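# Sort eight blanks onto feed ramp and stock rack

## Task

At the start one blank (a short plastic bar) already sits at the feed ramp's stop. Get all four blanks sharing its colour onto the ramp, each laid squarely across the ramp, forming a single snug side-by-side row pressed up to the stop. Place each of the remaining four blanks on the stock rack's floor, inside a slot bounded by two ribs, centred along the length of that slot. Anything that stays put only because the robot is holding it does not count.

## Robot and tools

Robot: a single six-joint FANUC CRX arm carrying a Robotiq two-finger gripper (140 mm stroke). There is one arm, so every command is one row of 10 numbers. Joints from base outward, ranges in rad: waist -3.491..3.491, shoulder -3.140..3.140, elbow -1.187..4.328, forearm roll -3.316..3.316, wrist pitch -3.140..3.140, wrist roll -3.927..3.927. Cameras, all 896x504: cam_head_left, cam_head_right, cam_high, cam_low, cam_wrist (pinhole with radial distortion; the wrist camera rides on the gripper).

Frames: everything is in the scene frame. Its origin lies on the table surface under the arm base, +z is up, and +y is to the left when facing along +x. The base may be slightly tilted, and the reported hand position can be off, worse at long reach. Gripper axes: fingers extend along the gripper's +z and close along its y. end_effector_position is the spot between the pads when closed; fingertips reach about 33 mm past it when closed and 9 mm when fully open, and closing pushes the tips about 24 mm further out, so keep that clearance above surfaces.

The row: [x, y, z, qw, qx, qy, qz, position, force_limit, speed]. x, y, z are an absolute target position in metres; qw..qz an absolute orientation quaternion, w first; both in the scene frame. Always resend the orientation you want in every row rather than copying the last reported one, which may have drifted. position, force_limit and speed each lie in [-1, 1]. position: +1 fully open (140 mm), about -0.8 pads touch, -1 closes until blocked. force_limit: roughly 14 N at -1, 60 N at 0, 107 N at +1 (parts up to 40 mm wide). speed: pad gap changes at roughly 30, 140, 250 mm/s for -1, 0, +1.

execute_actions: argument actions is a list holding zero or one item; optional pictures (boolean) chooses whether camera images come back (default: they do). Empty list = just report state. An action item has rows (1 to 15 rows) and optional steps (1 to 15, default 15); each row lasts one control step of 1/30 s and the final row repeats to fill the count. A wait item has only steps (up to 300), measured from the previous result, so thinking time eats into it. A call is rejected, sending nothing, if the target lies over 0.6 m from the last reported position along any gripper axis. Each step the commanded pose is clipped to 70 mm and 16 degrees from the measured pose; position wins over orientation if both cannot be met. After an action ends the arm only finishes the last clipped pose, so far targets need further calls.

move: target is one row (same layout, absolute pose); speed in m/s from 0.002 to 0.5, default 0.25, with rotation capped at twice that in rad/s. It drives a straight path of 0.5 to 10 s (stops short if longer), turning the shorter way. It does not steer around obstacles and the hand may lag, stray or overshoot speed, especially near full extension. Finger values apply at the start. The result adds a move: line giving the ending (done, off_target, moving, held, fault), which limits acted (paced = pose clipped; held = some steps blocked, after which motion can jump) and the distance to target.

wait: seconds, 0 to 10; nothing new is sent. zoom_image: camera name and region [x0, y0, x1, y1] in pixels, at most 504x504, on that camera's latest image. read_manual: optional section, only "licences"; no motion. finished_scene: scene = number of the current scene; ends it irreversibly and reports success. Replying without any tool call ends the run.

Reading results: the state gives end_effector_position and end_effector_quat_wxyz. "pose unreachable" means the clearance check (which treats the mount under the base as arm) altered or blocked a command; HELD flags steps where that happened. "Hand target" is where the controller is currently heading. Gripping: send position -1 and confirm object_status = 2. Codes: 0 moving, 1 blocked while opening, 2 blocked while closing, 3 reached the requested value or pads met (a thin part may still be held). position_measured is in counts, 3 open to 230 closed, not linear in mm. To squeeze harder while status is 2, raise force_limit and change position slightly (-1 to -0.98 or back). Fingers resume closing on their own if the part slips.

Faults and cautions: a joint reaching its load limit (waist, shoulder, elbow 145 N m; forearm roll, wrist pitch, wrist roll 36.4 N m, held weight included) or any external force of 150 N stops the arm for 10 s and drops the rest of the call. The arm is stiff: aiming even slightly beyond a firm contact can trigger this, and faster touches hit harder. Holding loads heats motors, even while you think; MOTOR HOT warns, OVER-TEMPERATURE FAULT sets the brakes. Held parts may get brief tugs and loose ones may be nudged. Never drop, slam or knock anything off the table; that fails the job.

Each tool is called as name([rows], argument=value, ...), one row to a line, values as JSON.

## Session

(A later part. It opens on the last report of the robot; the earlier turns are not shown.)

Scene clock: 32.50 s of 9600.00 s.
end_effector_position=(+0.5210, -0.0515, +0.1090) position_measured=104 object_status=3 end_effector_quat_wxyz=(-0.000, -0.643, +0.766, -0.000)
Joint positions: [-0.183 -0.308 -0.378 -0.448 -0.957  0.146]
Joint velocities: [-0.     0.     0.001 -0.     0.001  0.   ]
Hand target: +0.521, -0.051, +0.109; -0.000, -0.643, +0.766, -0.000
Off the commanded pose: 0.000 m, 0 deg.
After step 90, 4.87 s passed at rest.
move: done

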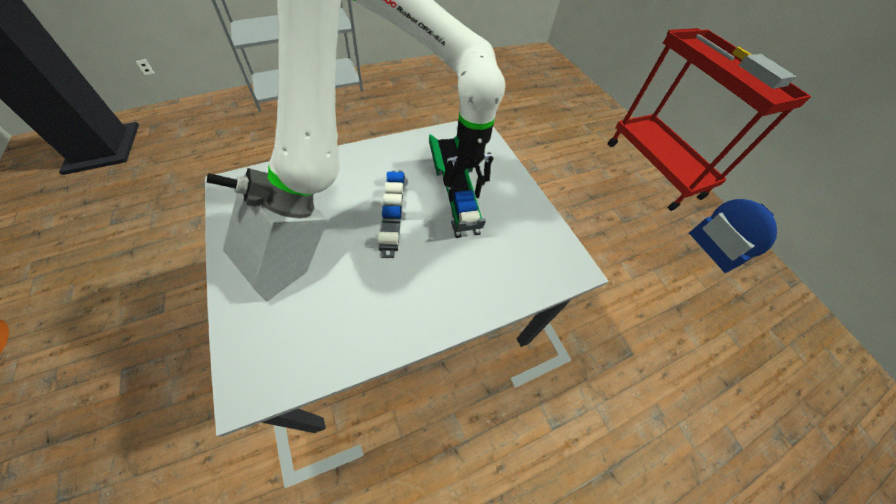

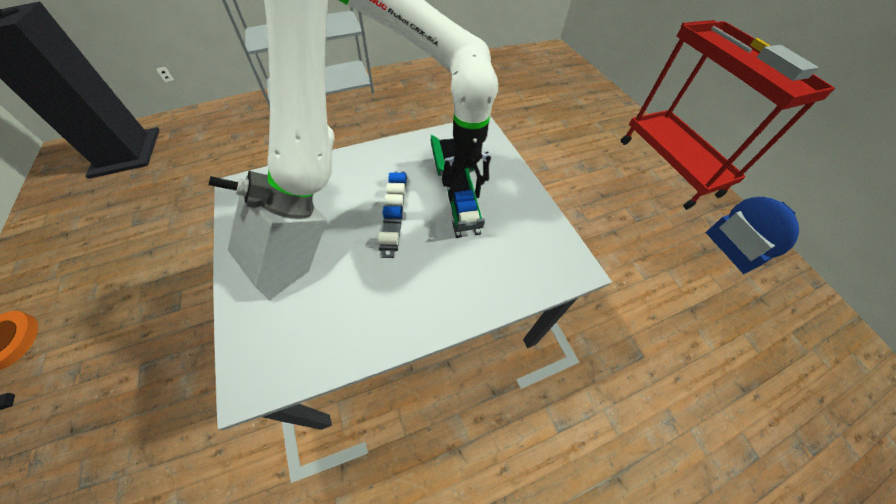

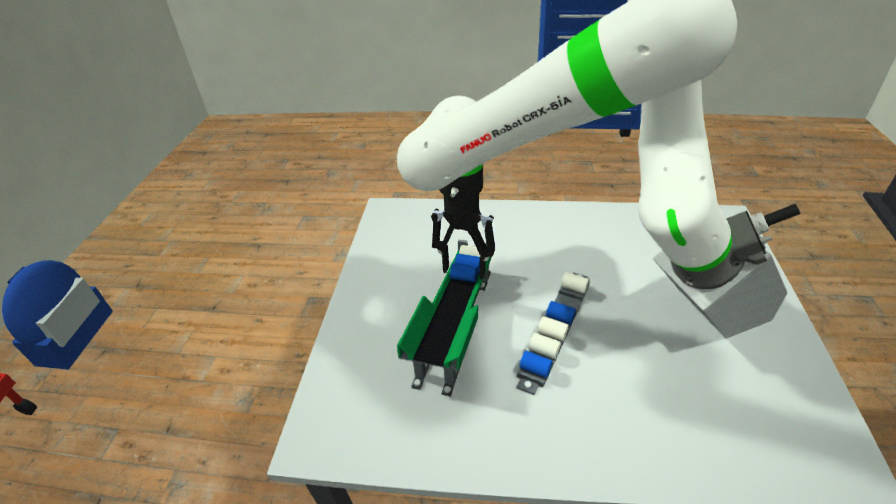

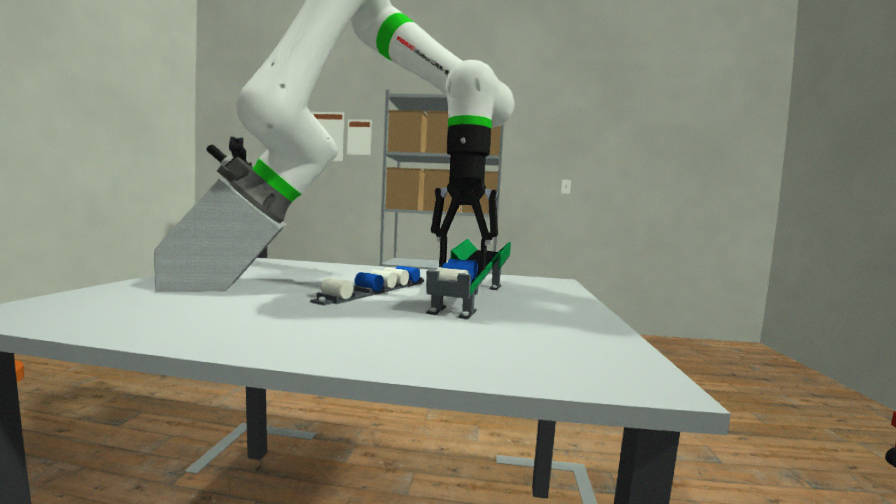

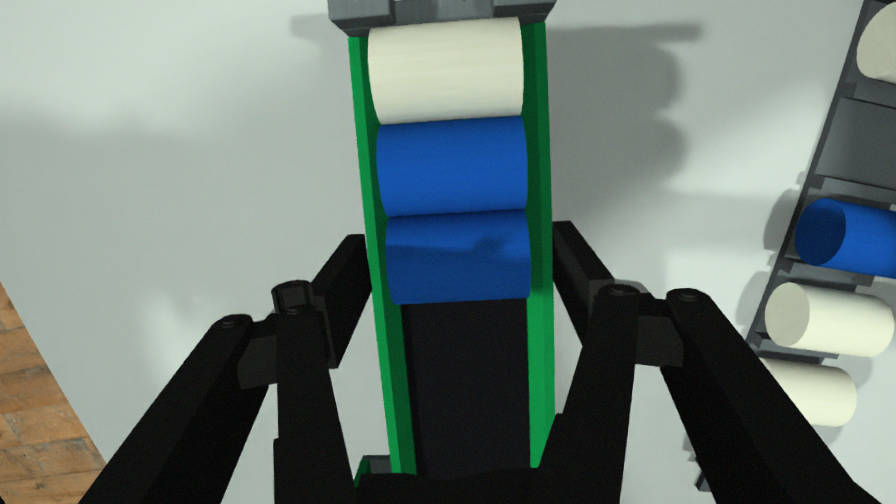

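move(target=[0.5213,-0.0515,0.109,0,0.643,-0.766,0,-1,0.3,-0.5], speed=0.01)

move(target=[0.5213,-0.0505,0.155,0,0.643,-0.766,0,-1,0.3,-0.5], speed=0.08)

move(target=[0.42,-0.094,0.15,0,0.559,-0.829,0,-1,0.3,-0.5], speed=0.15)

move(target=[0.35,-0.0653,0.075,0,0.559,-0.829,0,-1,0.3,-0.5], speed=0.1)

Scene clock: 45.40 s of 9600.00 s.
end_effector_position=(+0.5213, -0.0515, +0.1090) position_measured=146 object_status=2 end_effector_quat_wxyz=(-0.000, -0.643, +0.766, +0.000)
Joint positions: [-0.183 -0.307 -0.377 -0.448 -0.957  0.146]
Joint velocities: [ 0.    -0.    -0.001 -0.001 -0.002 -0.002]
Hand target: +0.521, -0.051, +0.109; -0.000, -0.643, +0.766, -0.000
Off the commanded pose: 0.000 m, 0 deg.
After step 90, 9.20 s passed at rest.
move: done

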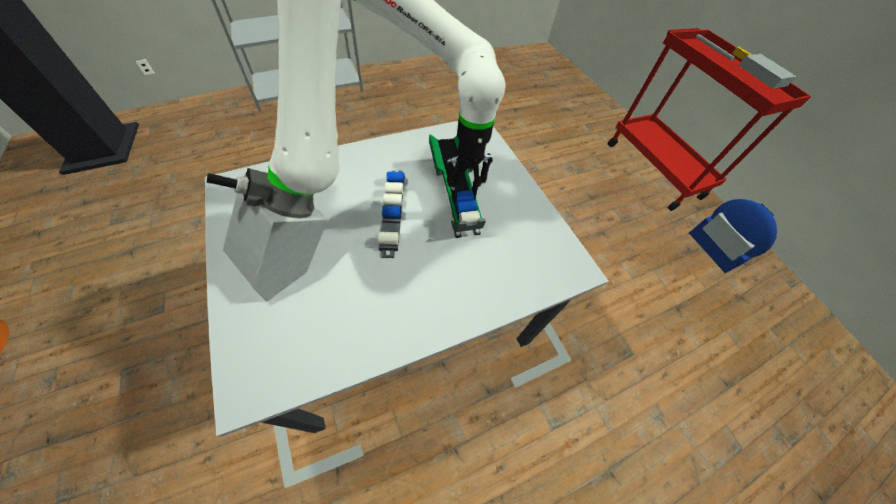

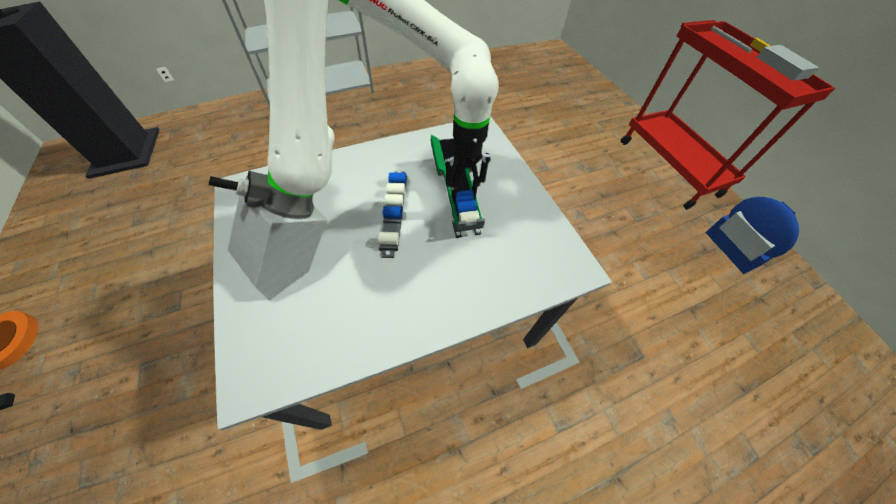

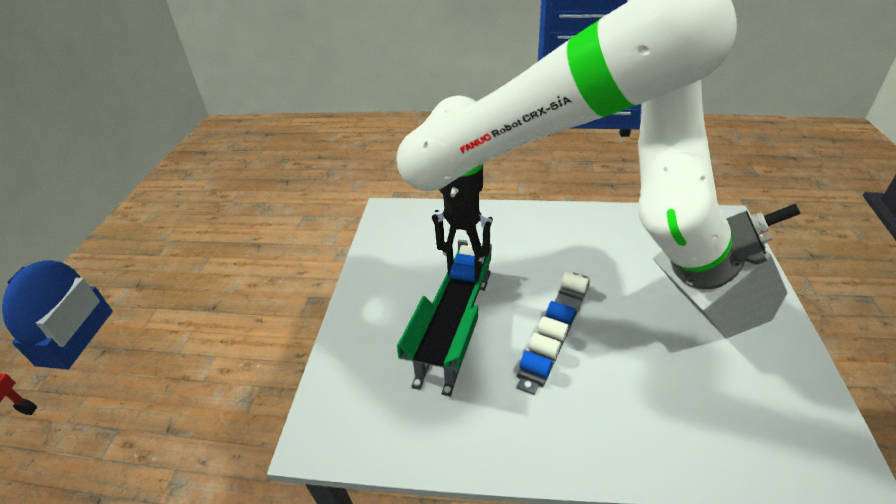

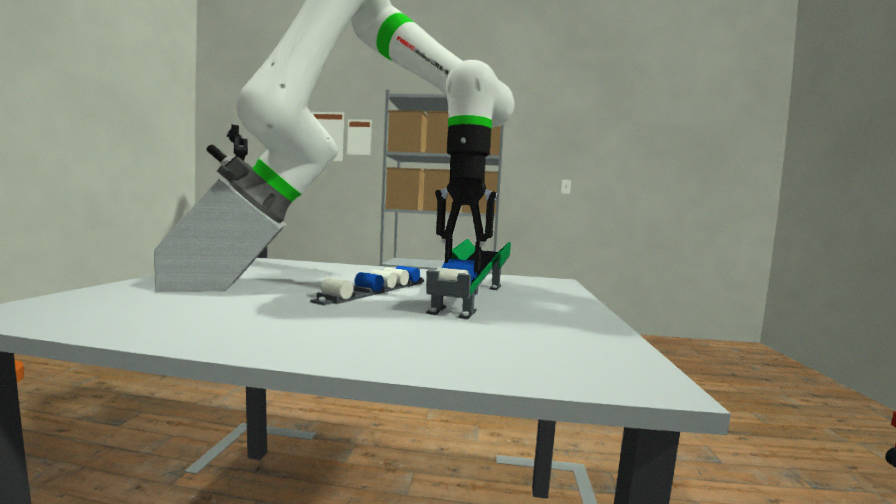

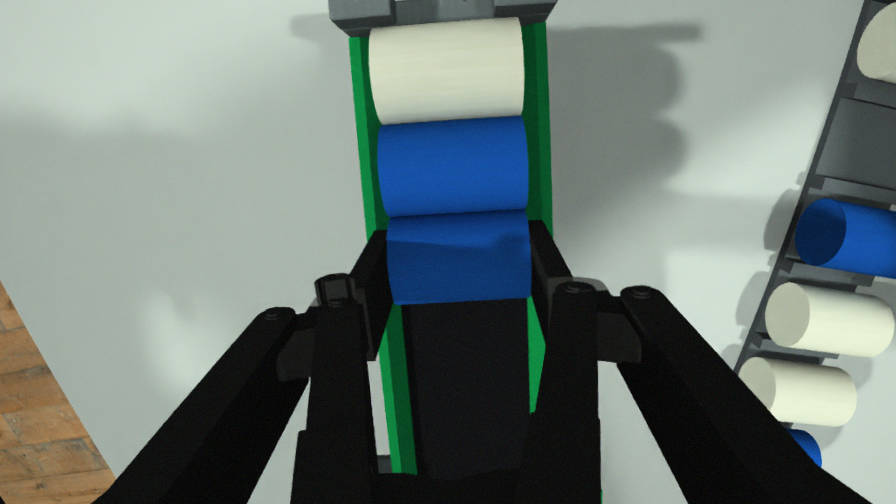

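Scene clock: 46.30 s of 9600.00 s.
end_effector_position=(+0.5216, -0.0506, +0.1549) position_measured=146 object_status=2 end_effector_quat_wxyz=(+0.000, -0.643, +0.766, +0.000)
Joint positions: [-0.239 -0.369 -0.335 -0.451 -1.075  0.152]
Joint velocities: [-0.    -0.     0.    -0.     0.     0.002]
Hand target: +0.522, -0.051, +0.155; +0.000, -0.643, +0.766, +0.000
Off the commanded pose: 0.000 m, 0 deg.
move: done

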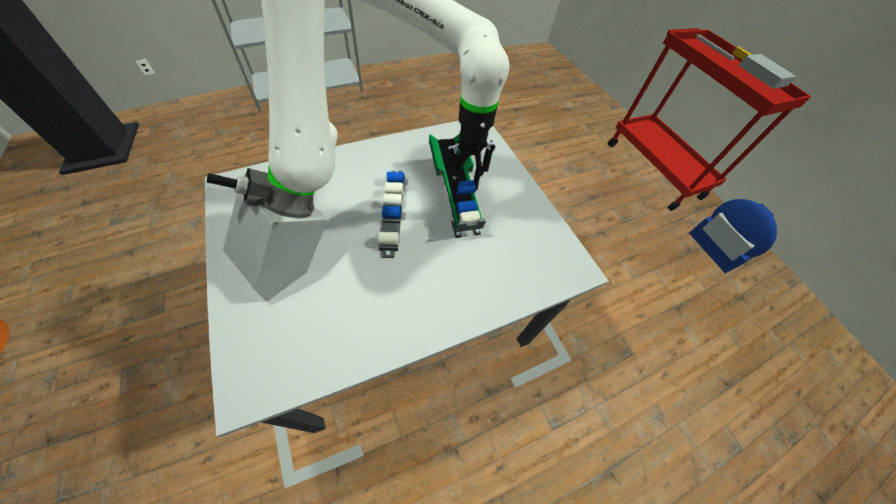

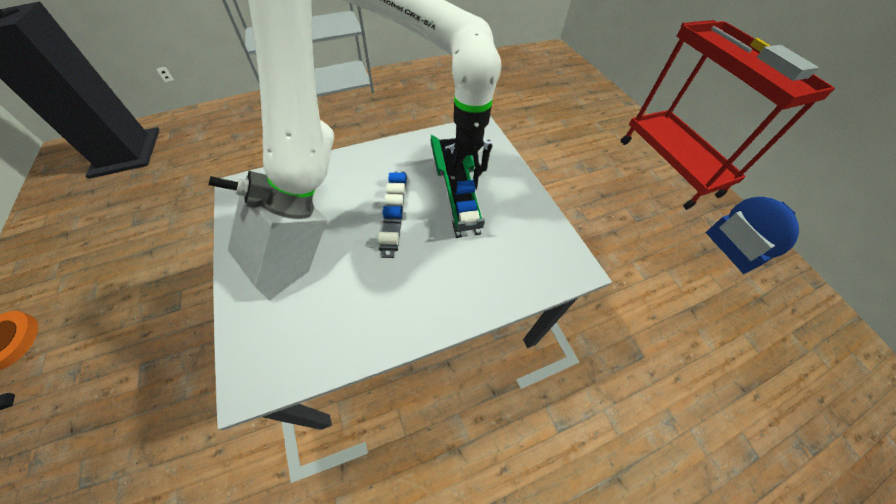

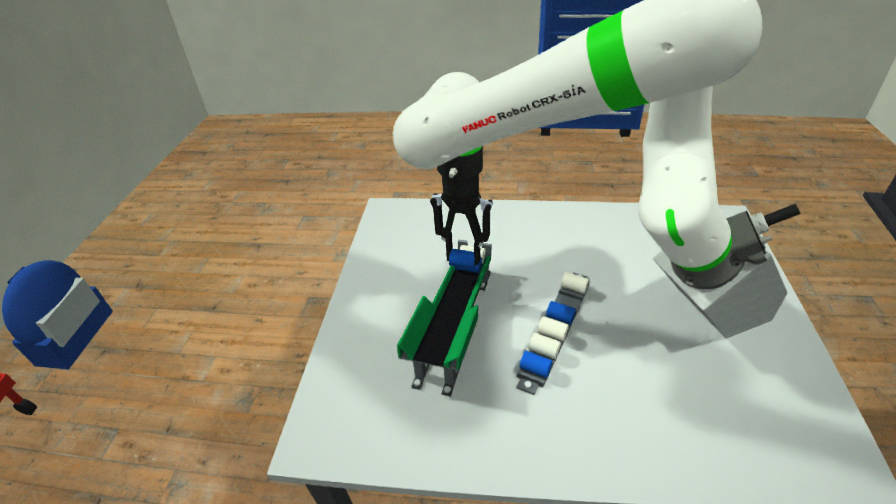

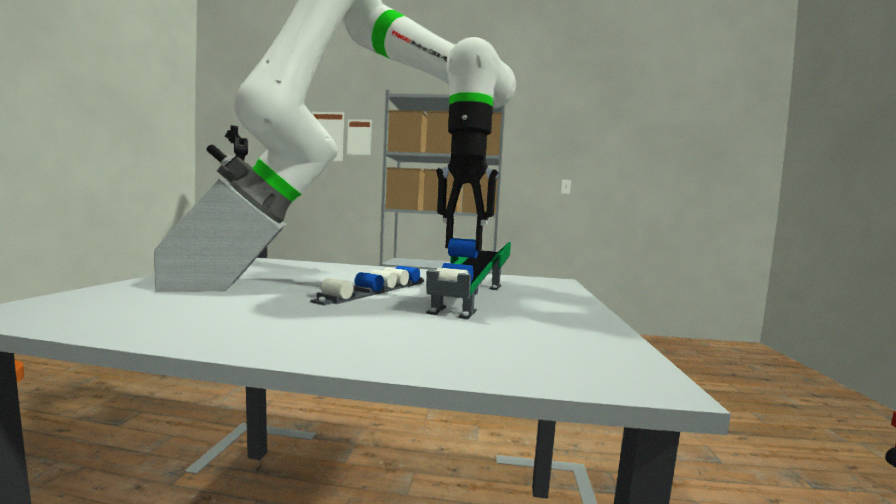

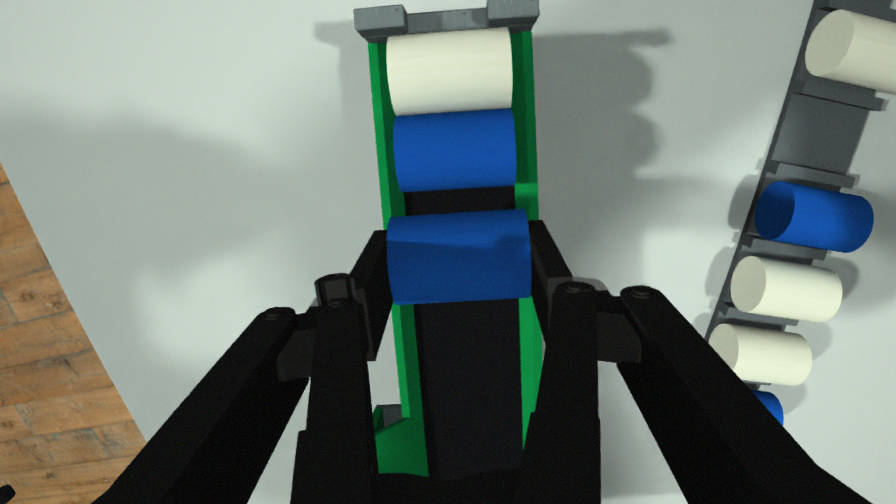

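Scene clock: 47.40 s of 9600.00 s.
end_effector_position=(+0.4202, -0.0940, +0.1504) position_measured=146 object_status=2 end_effector_quat_wxyz=(+0.001, -0.559, +0.829, -0.000)
Joint positions: [-0.48  -0.439 -0.514 -0.586 -1.1    0.24 ]
Joint velocities: [-0.001  0.004 -0.001 -0.001  0.002  0.003]
Hand target: +0.420, -0.094, +0.150; +0.000, -0.559, +0.829, -0.000
Off the commanded pose: 0.000 m, 0 deg.
move: done

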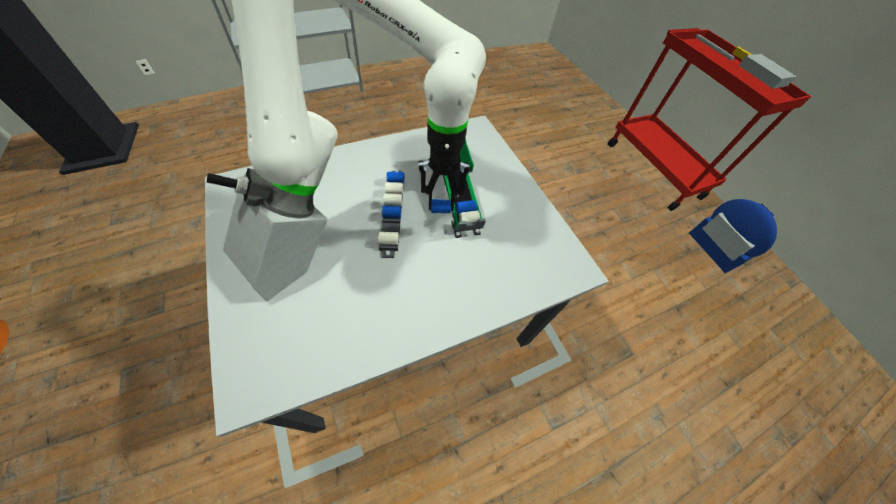

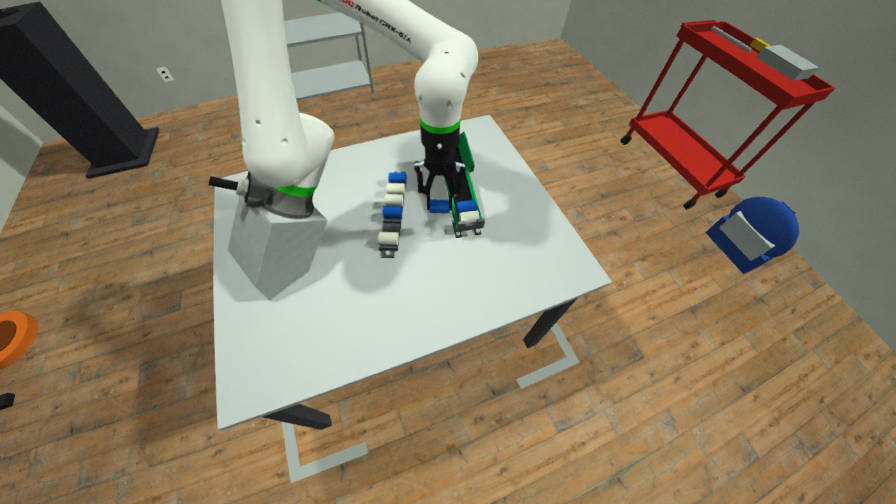

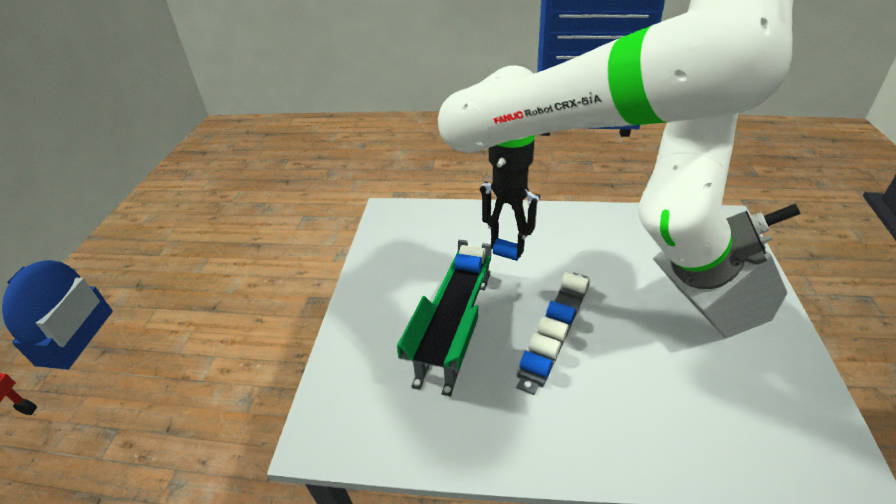

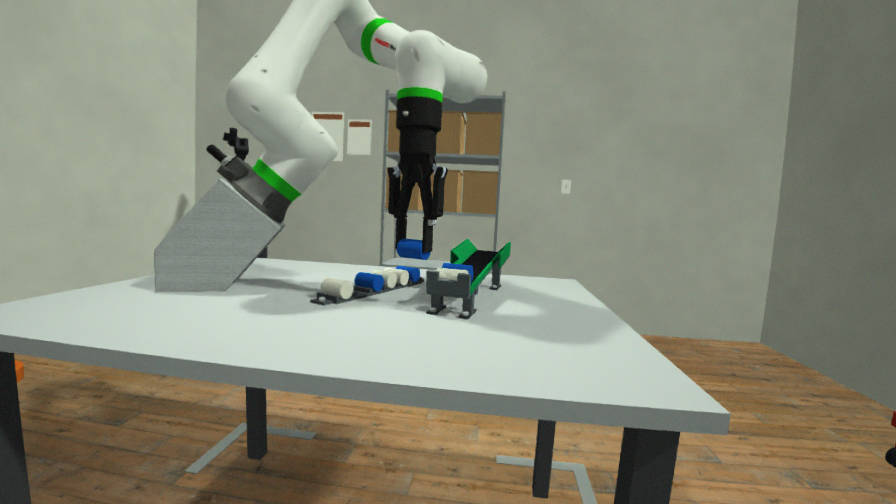

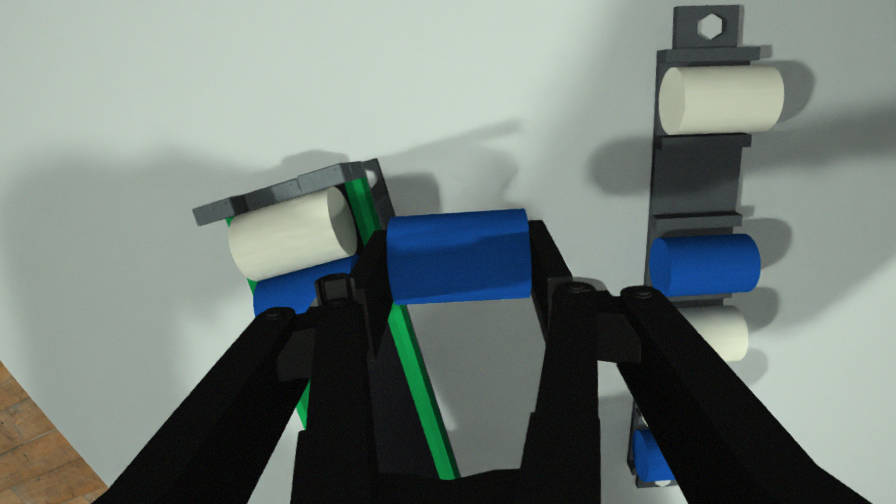

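Scene clock: 48.80 s of 9600.00 s.
end_effector_position=(+0.3495, -0.0653, +0.0755) position_measured=146 object_status=2 end_effector_quat_wxyz=(-0.000, -0.559, +0.829, -0.000)
Joint positions: [-0.271 -0.526 -0.786 -0.568 -0.834  0.15 ]
Joint velocities: [ 0.004 -0.002 -0.002  0.004  0.002 -0.004]
Hand target: +0.349, -0.065, +0.075; -0.000, -0.559, +0.829, -0.000
Off the commanded pose: 0.001 m, 0 deg.
move: done

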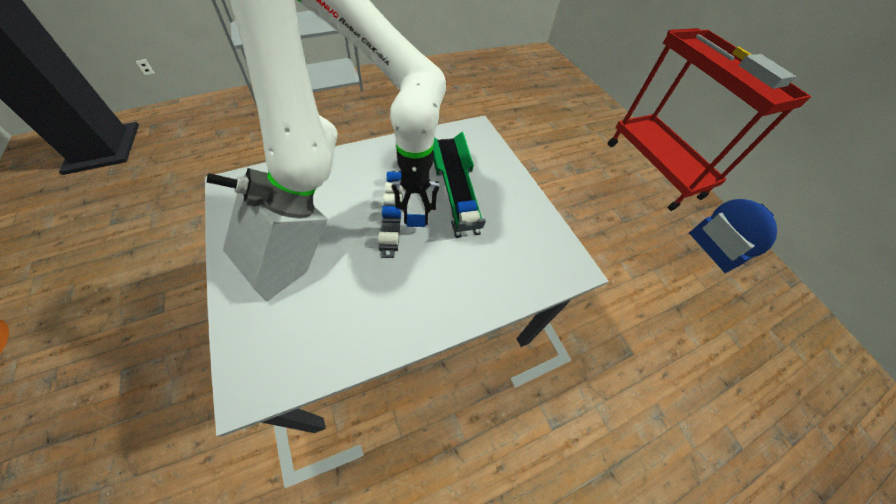

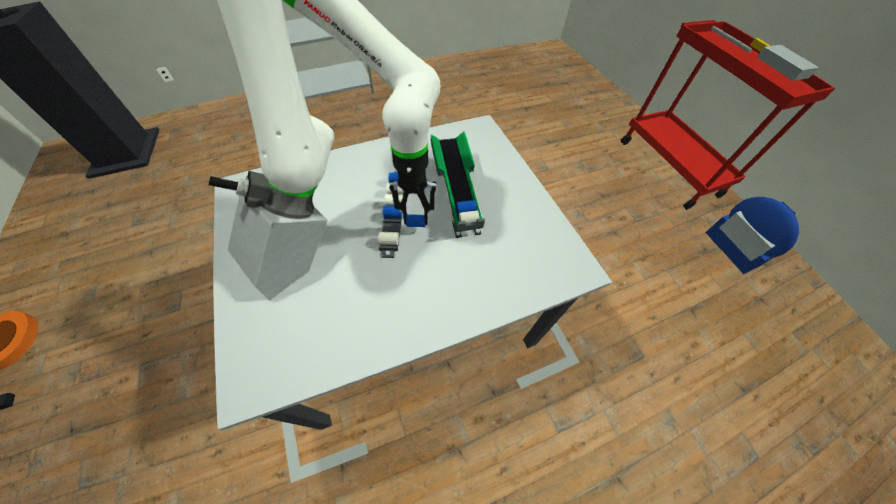

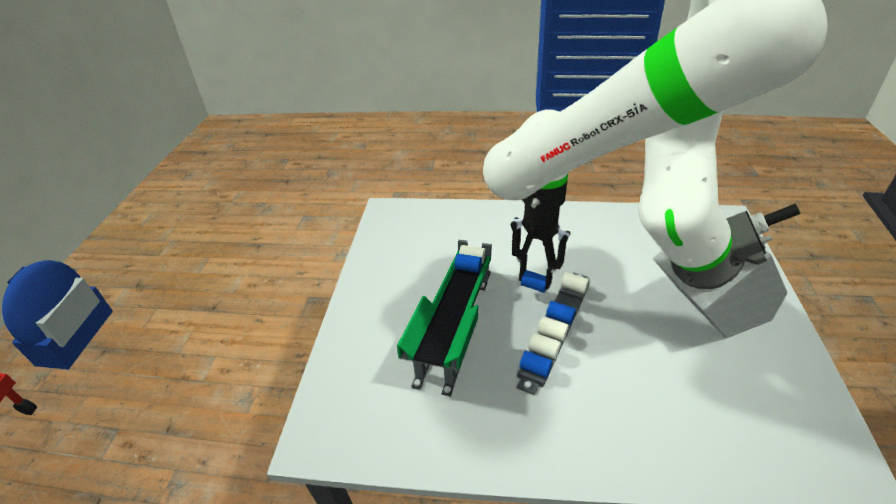

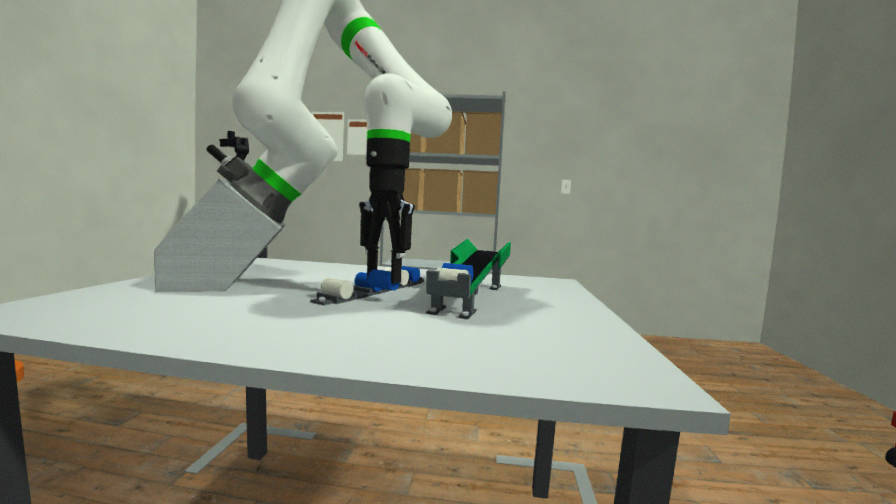

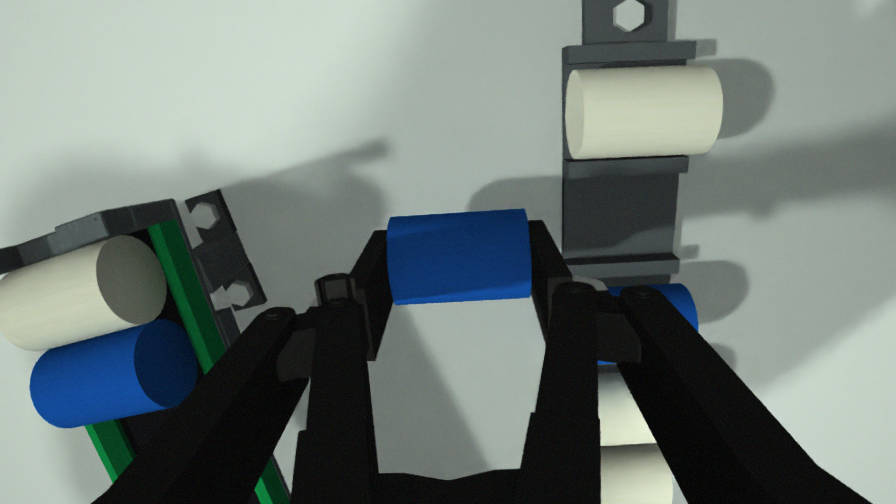

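move(target=[0.295,-0.0465,0.068,0,0.555,-0.832,0,-1,0.3,-0.5], speed=0.04)

Scene clock: 56.37 s of 9600.00 s.
end_effector_position=(+0.2949, -0.0467, +0.0683) position_measured=146 object_status=2 end_effector_quat_wxyz=(-0.000, -0.555, +0.832, +0.000)
Joint positions: [-0.138 -0.725 -0.968 -0.487 -0.783 -0.025]
Joint velocities: [ 0.017 -0.01  -0.006  0.016  0.006 -0.026]
Hand target: +0.295, -0.047, +0.068; -0.000, -0.555, +0.832, -0.000
Off the commanded pose: 0.000 m, 0 deg.
After step 90, 2.80 s passed at rest.
move: done

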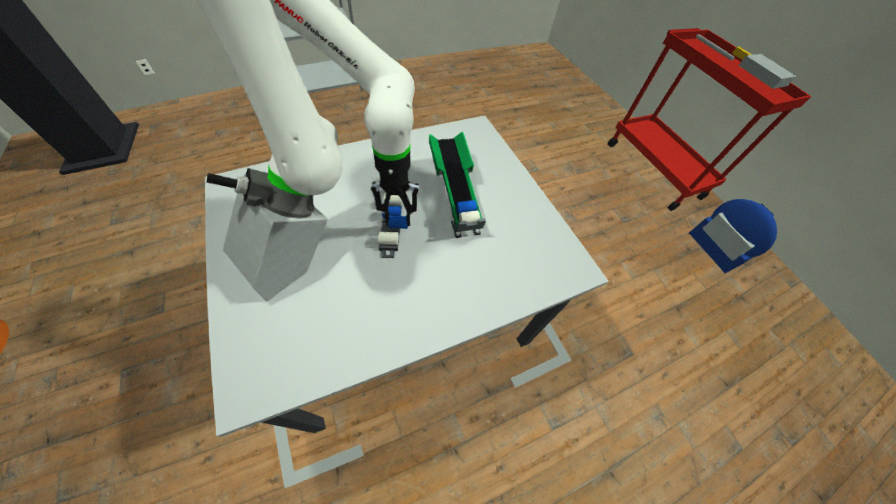

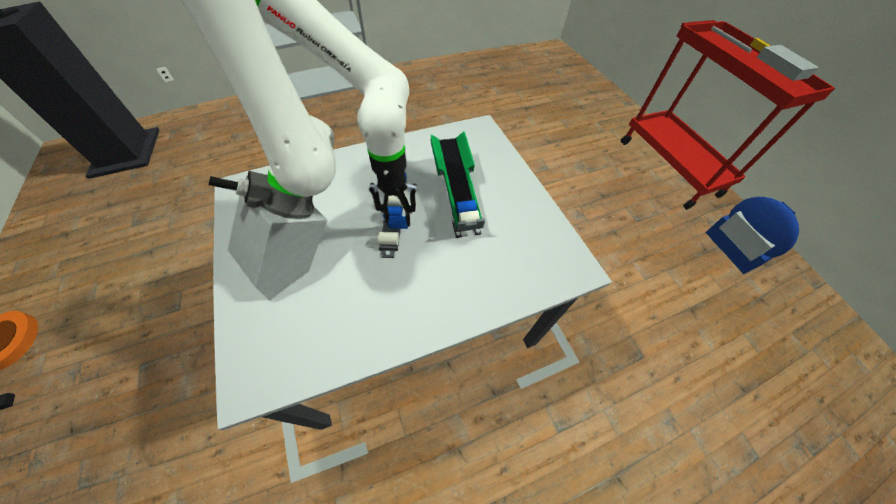

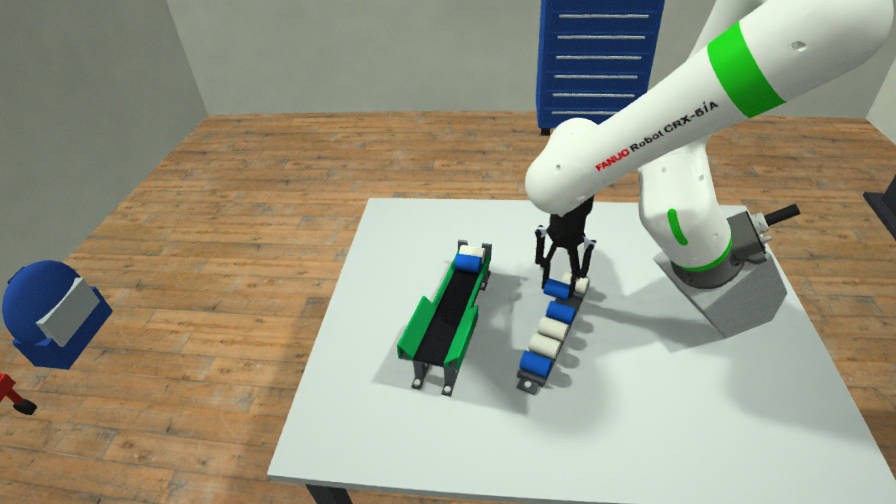

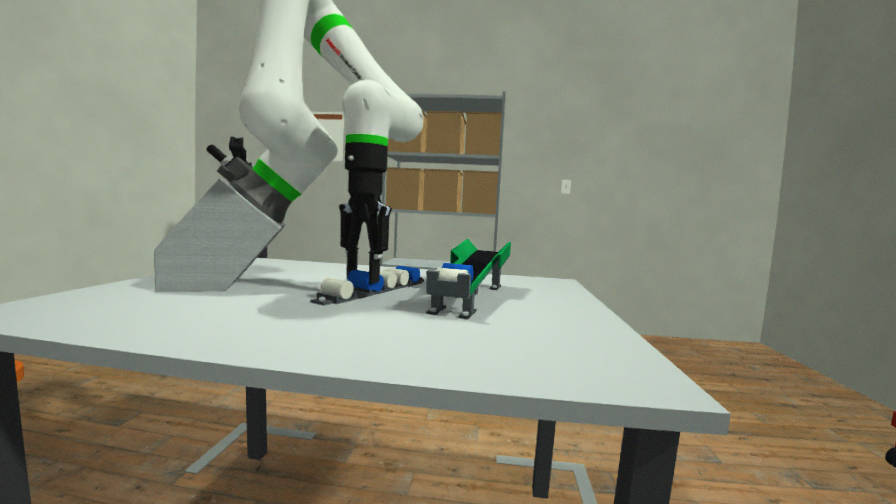

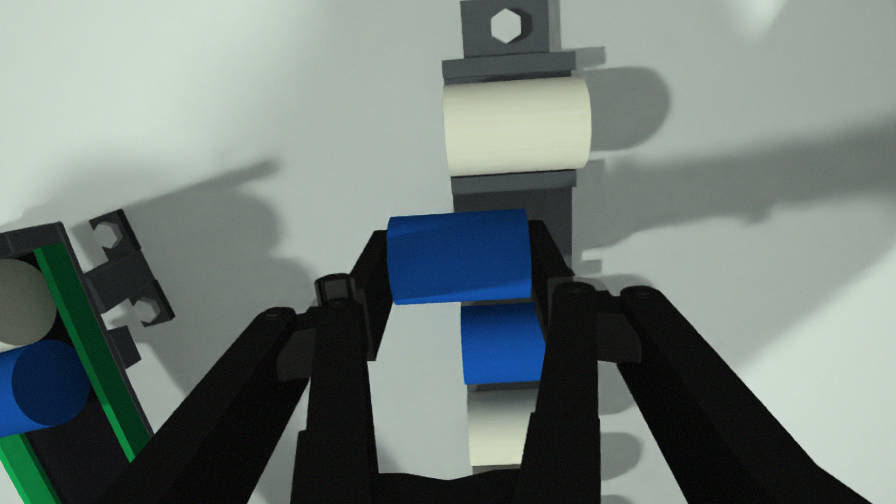

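move(target=[0.2656,-0.044,0.062,-0.1086,0.550,-0.825,-0.0724,-1,0.3,-0.5], speed=0.05)

zoom_image(camera="cam_low", region=[300,250,420,310])

Scene clock: 68.00 s of 9600.00 s.
end_effector_position=(+0.2665, -0.0436, +0.0622) position_measured=146 object_status=2 end_effector_quat_wxyz=(+0.110, -0.549, +0.825, +0.072)
Joint positions: [-0.869 -0.241 -0.819 -1.002 -1.177  1.02 ]
Joint velocities: [-0.003  0.003  0.    -0.001 -0.003  0.004]
Hand target: +0.266, -0.044, +0.062; +0.110, -0.549, +0.825, +0.072
Off the commanded pose: 0.001 m, 0 deg.
After step 90, 5.77 s passed at rest.
move: done

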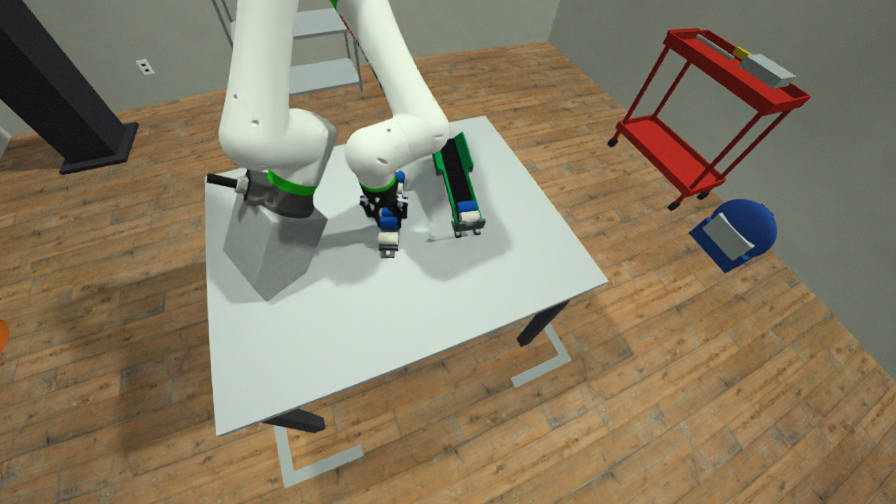

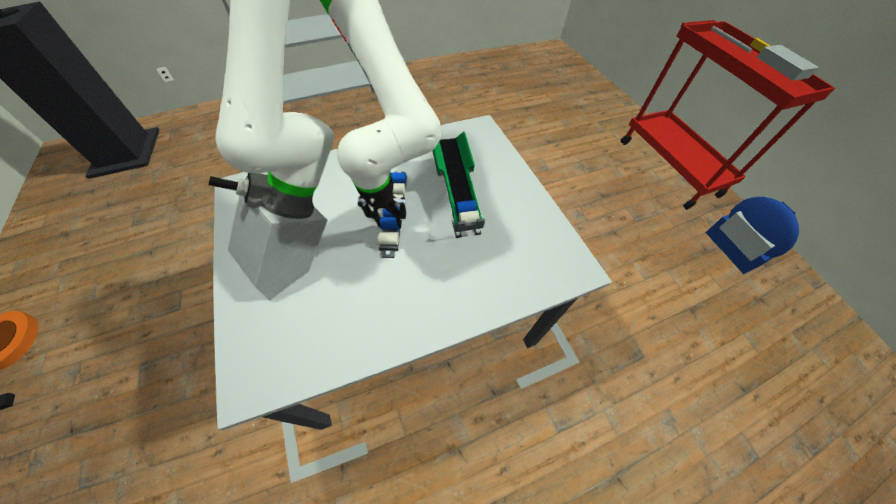

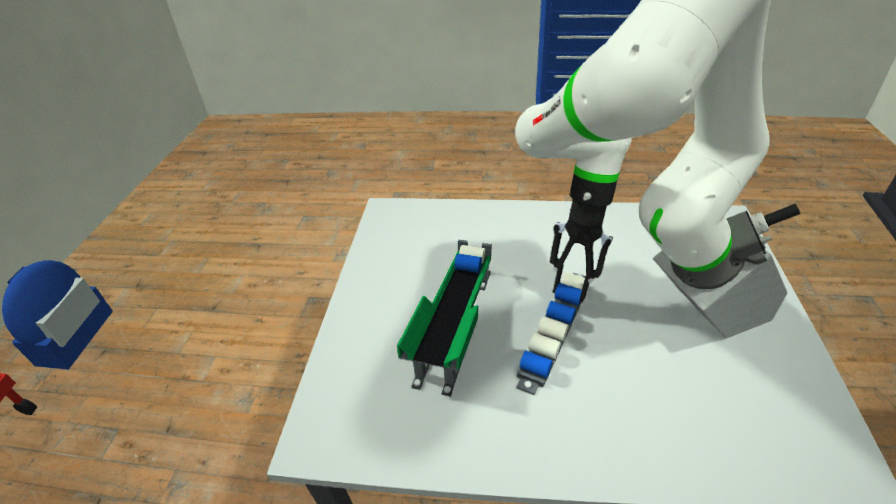

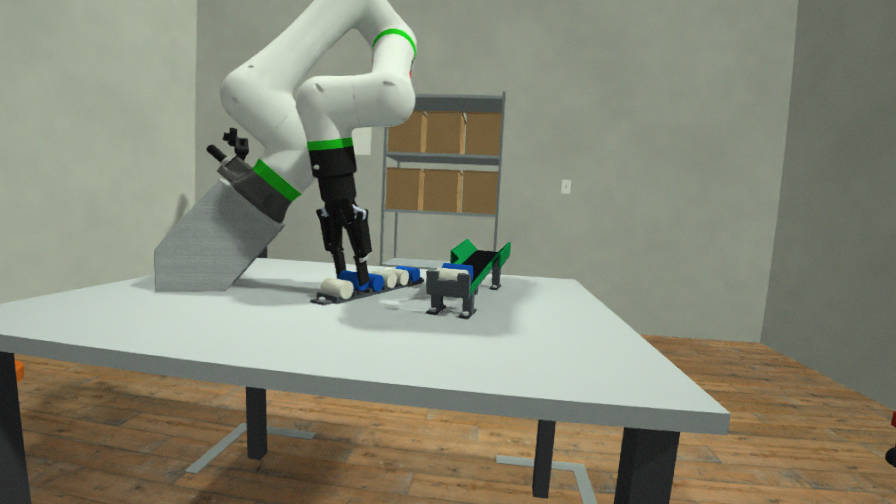

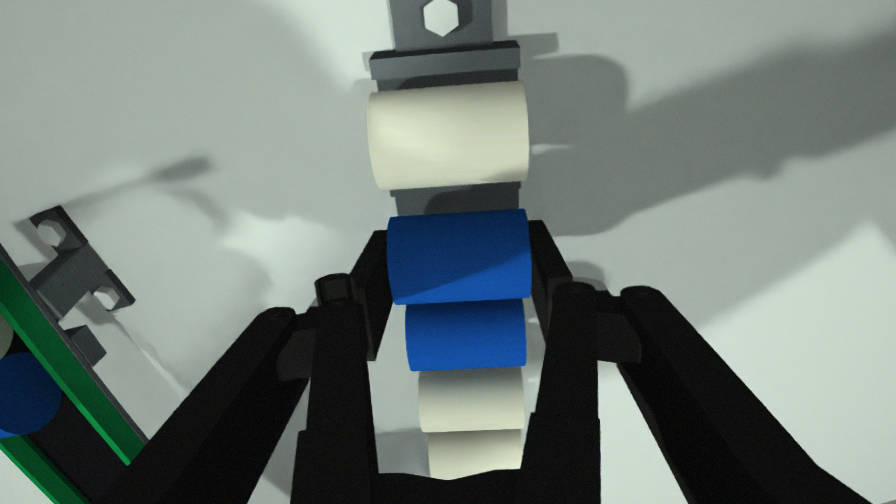

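Region (300, 250, 420, 310) of cam_low's 896x504 image, scaled by 4.200, with more detail than that image has.

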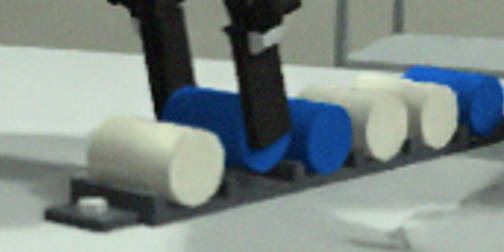

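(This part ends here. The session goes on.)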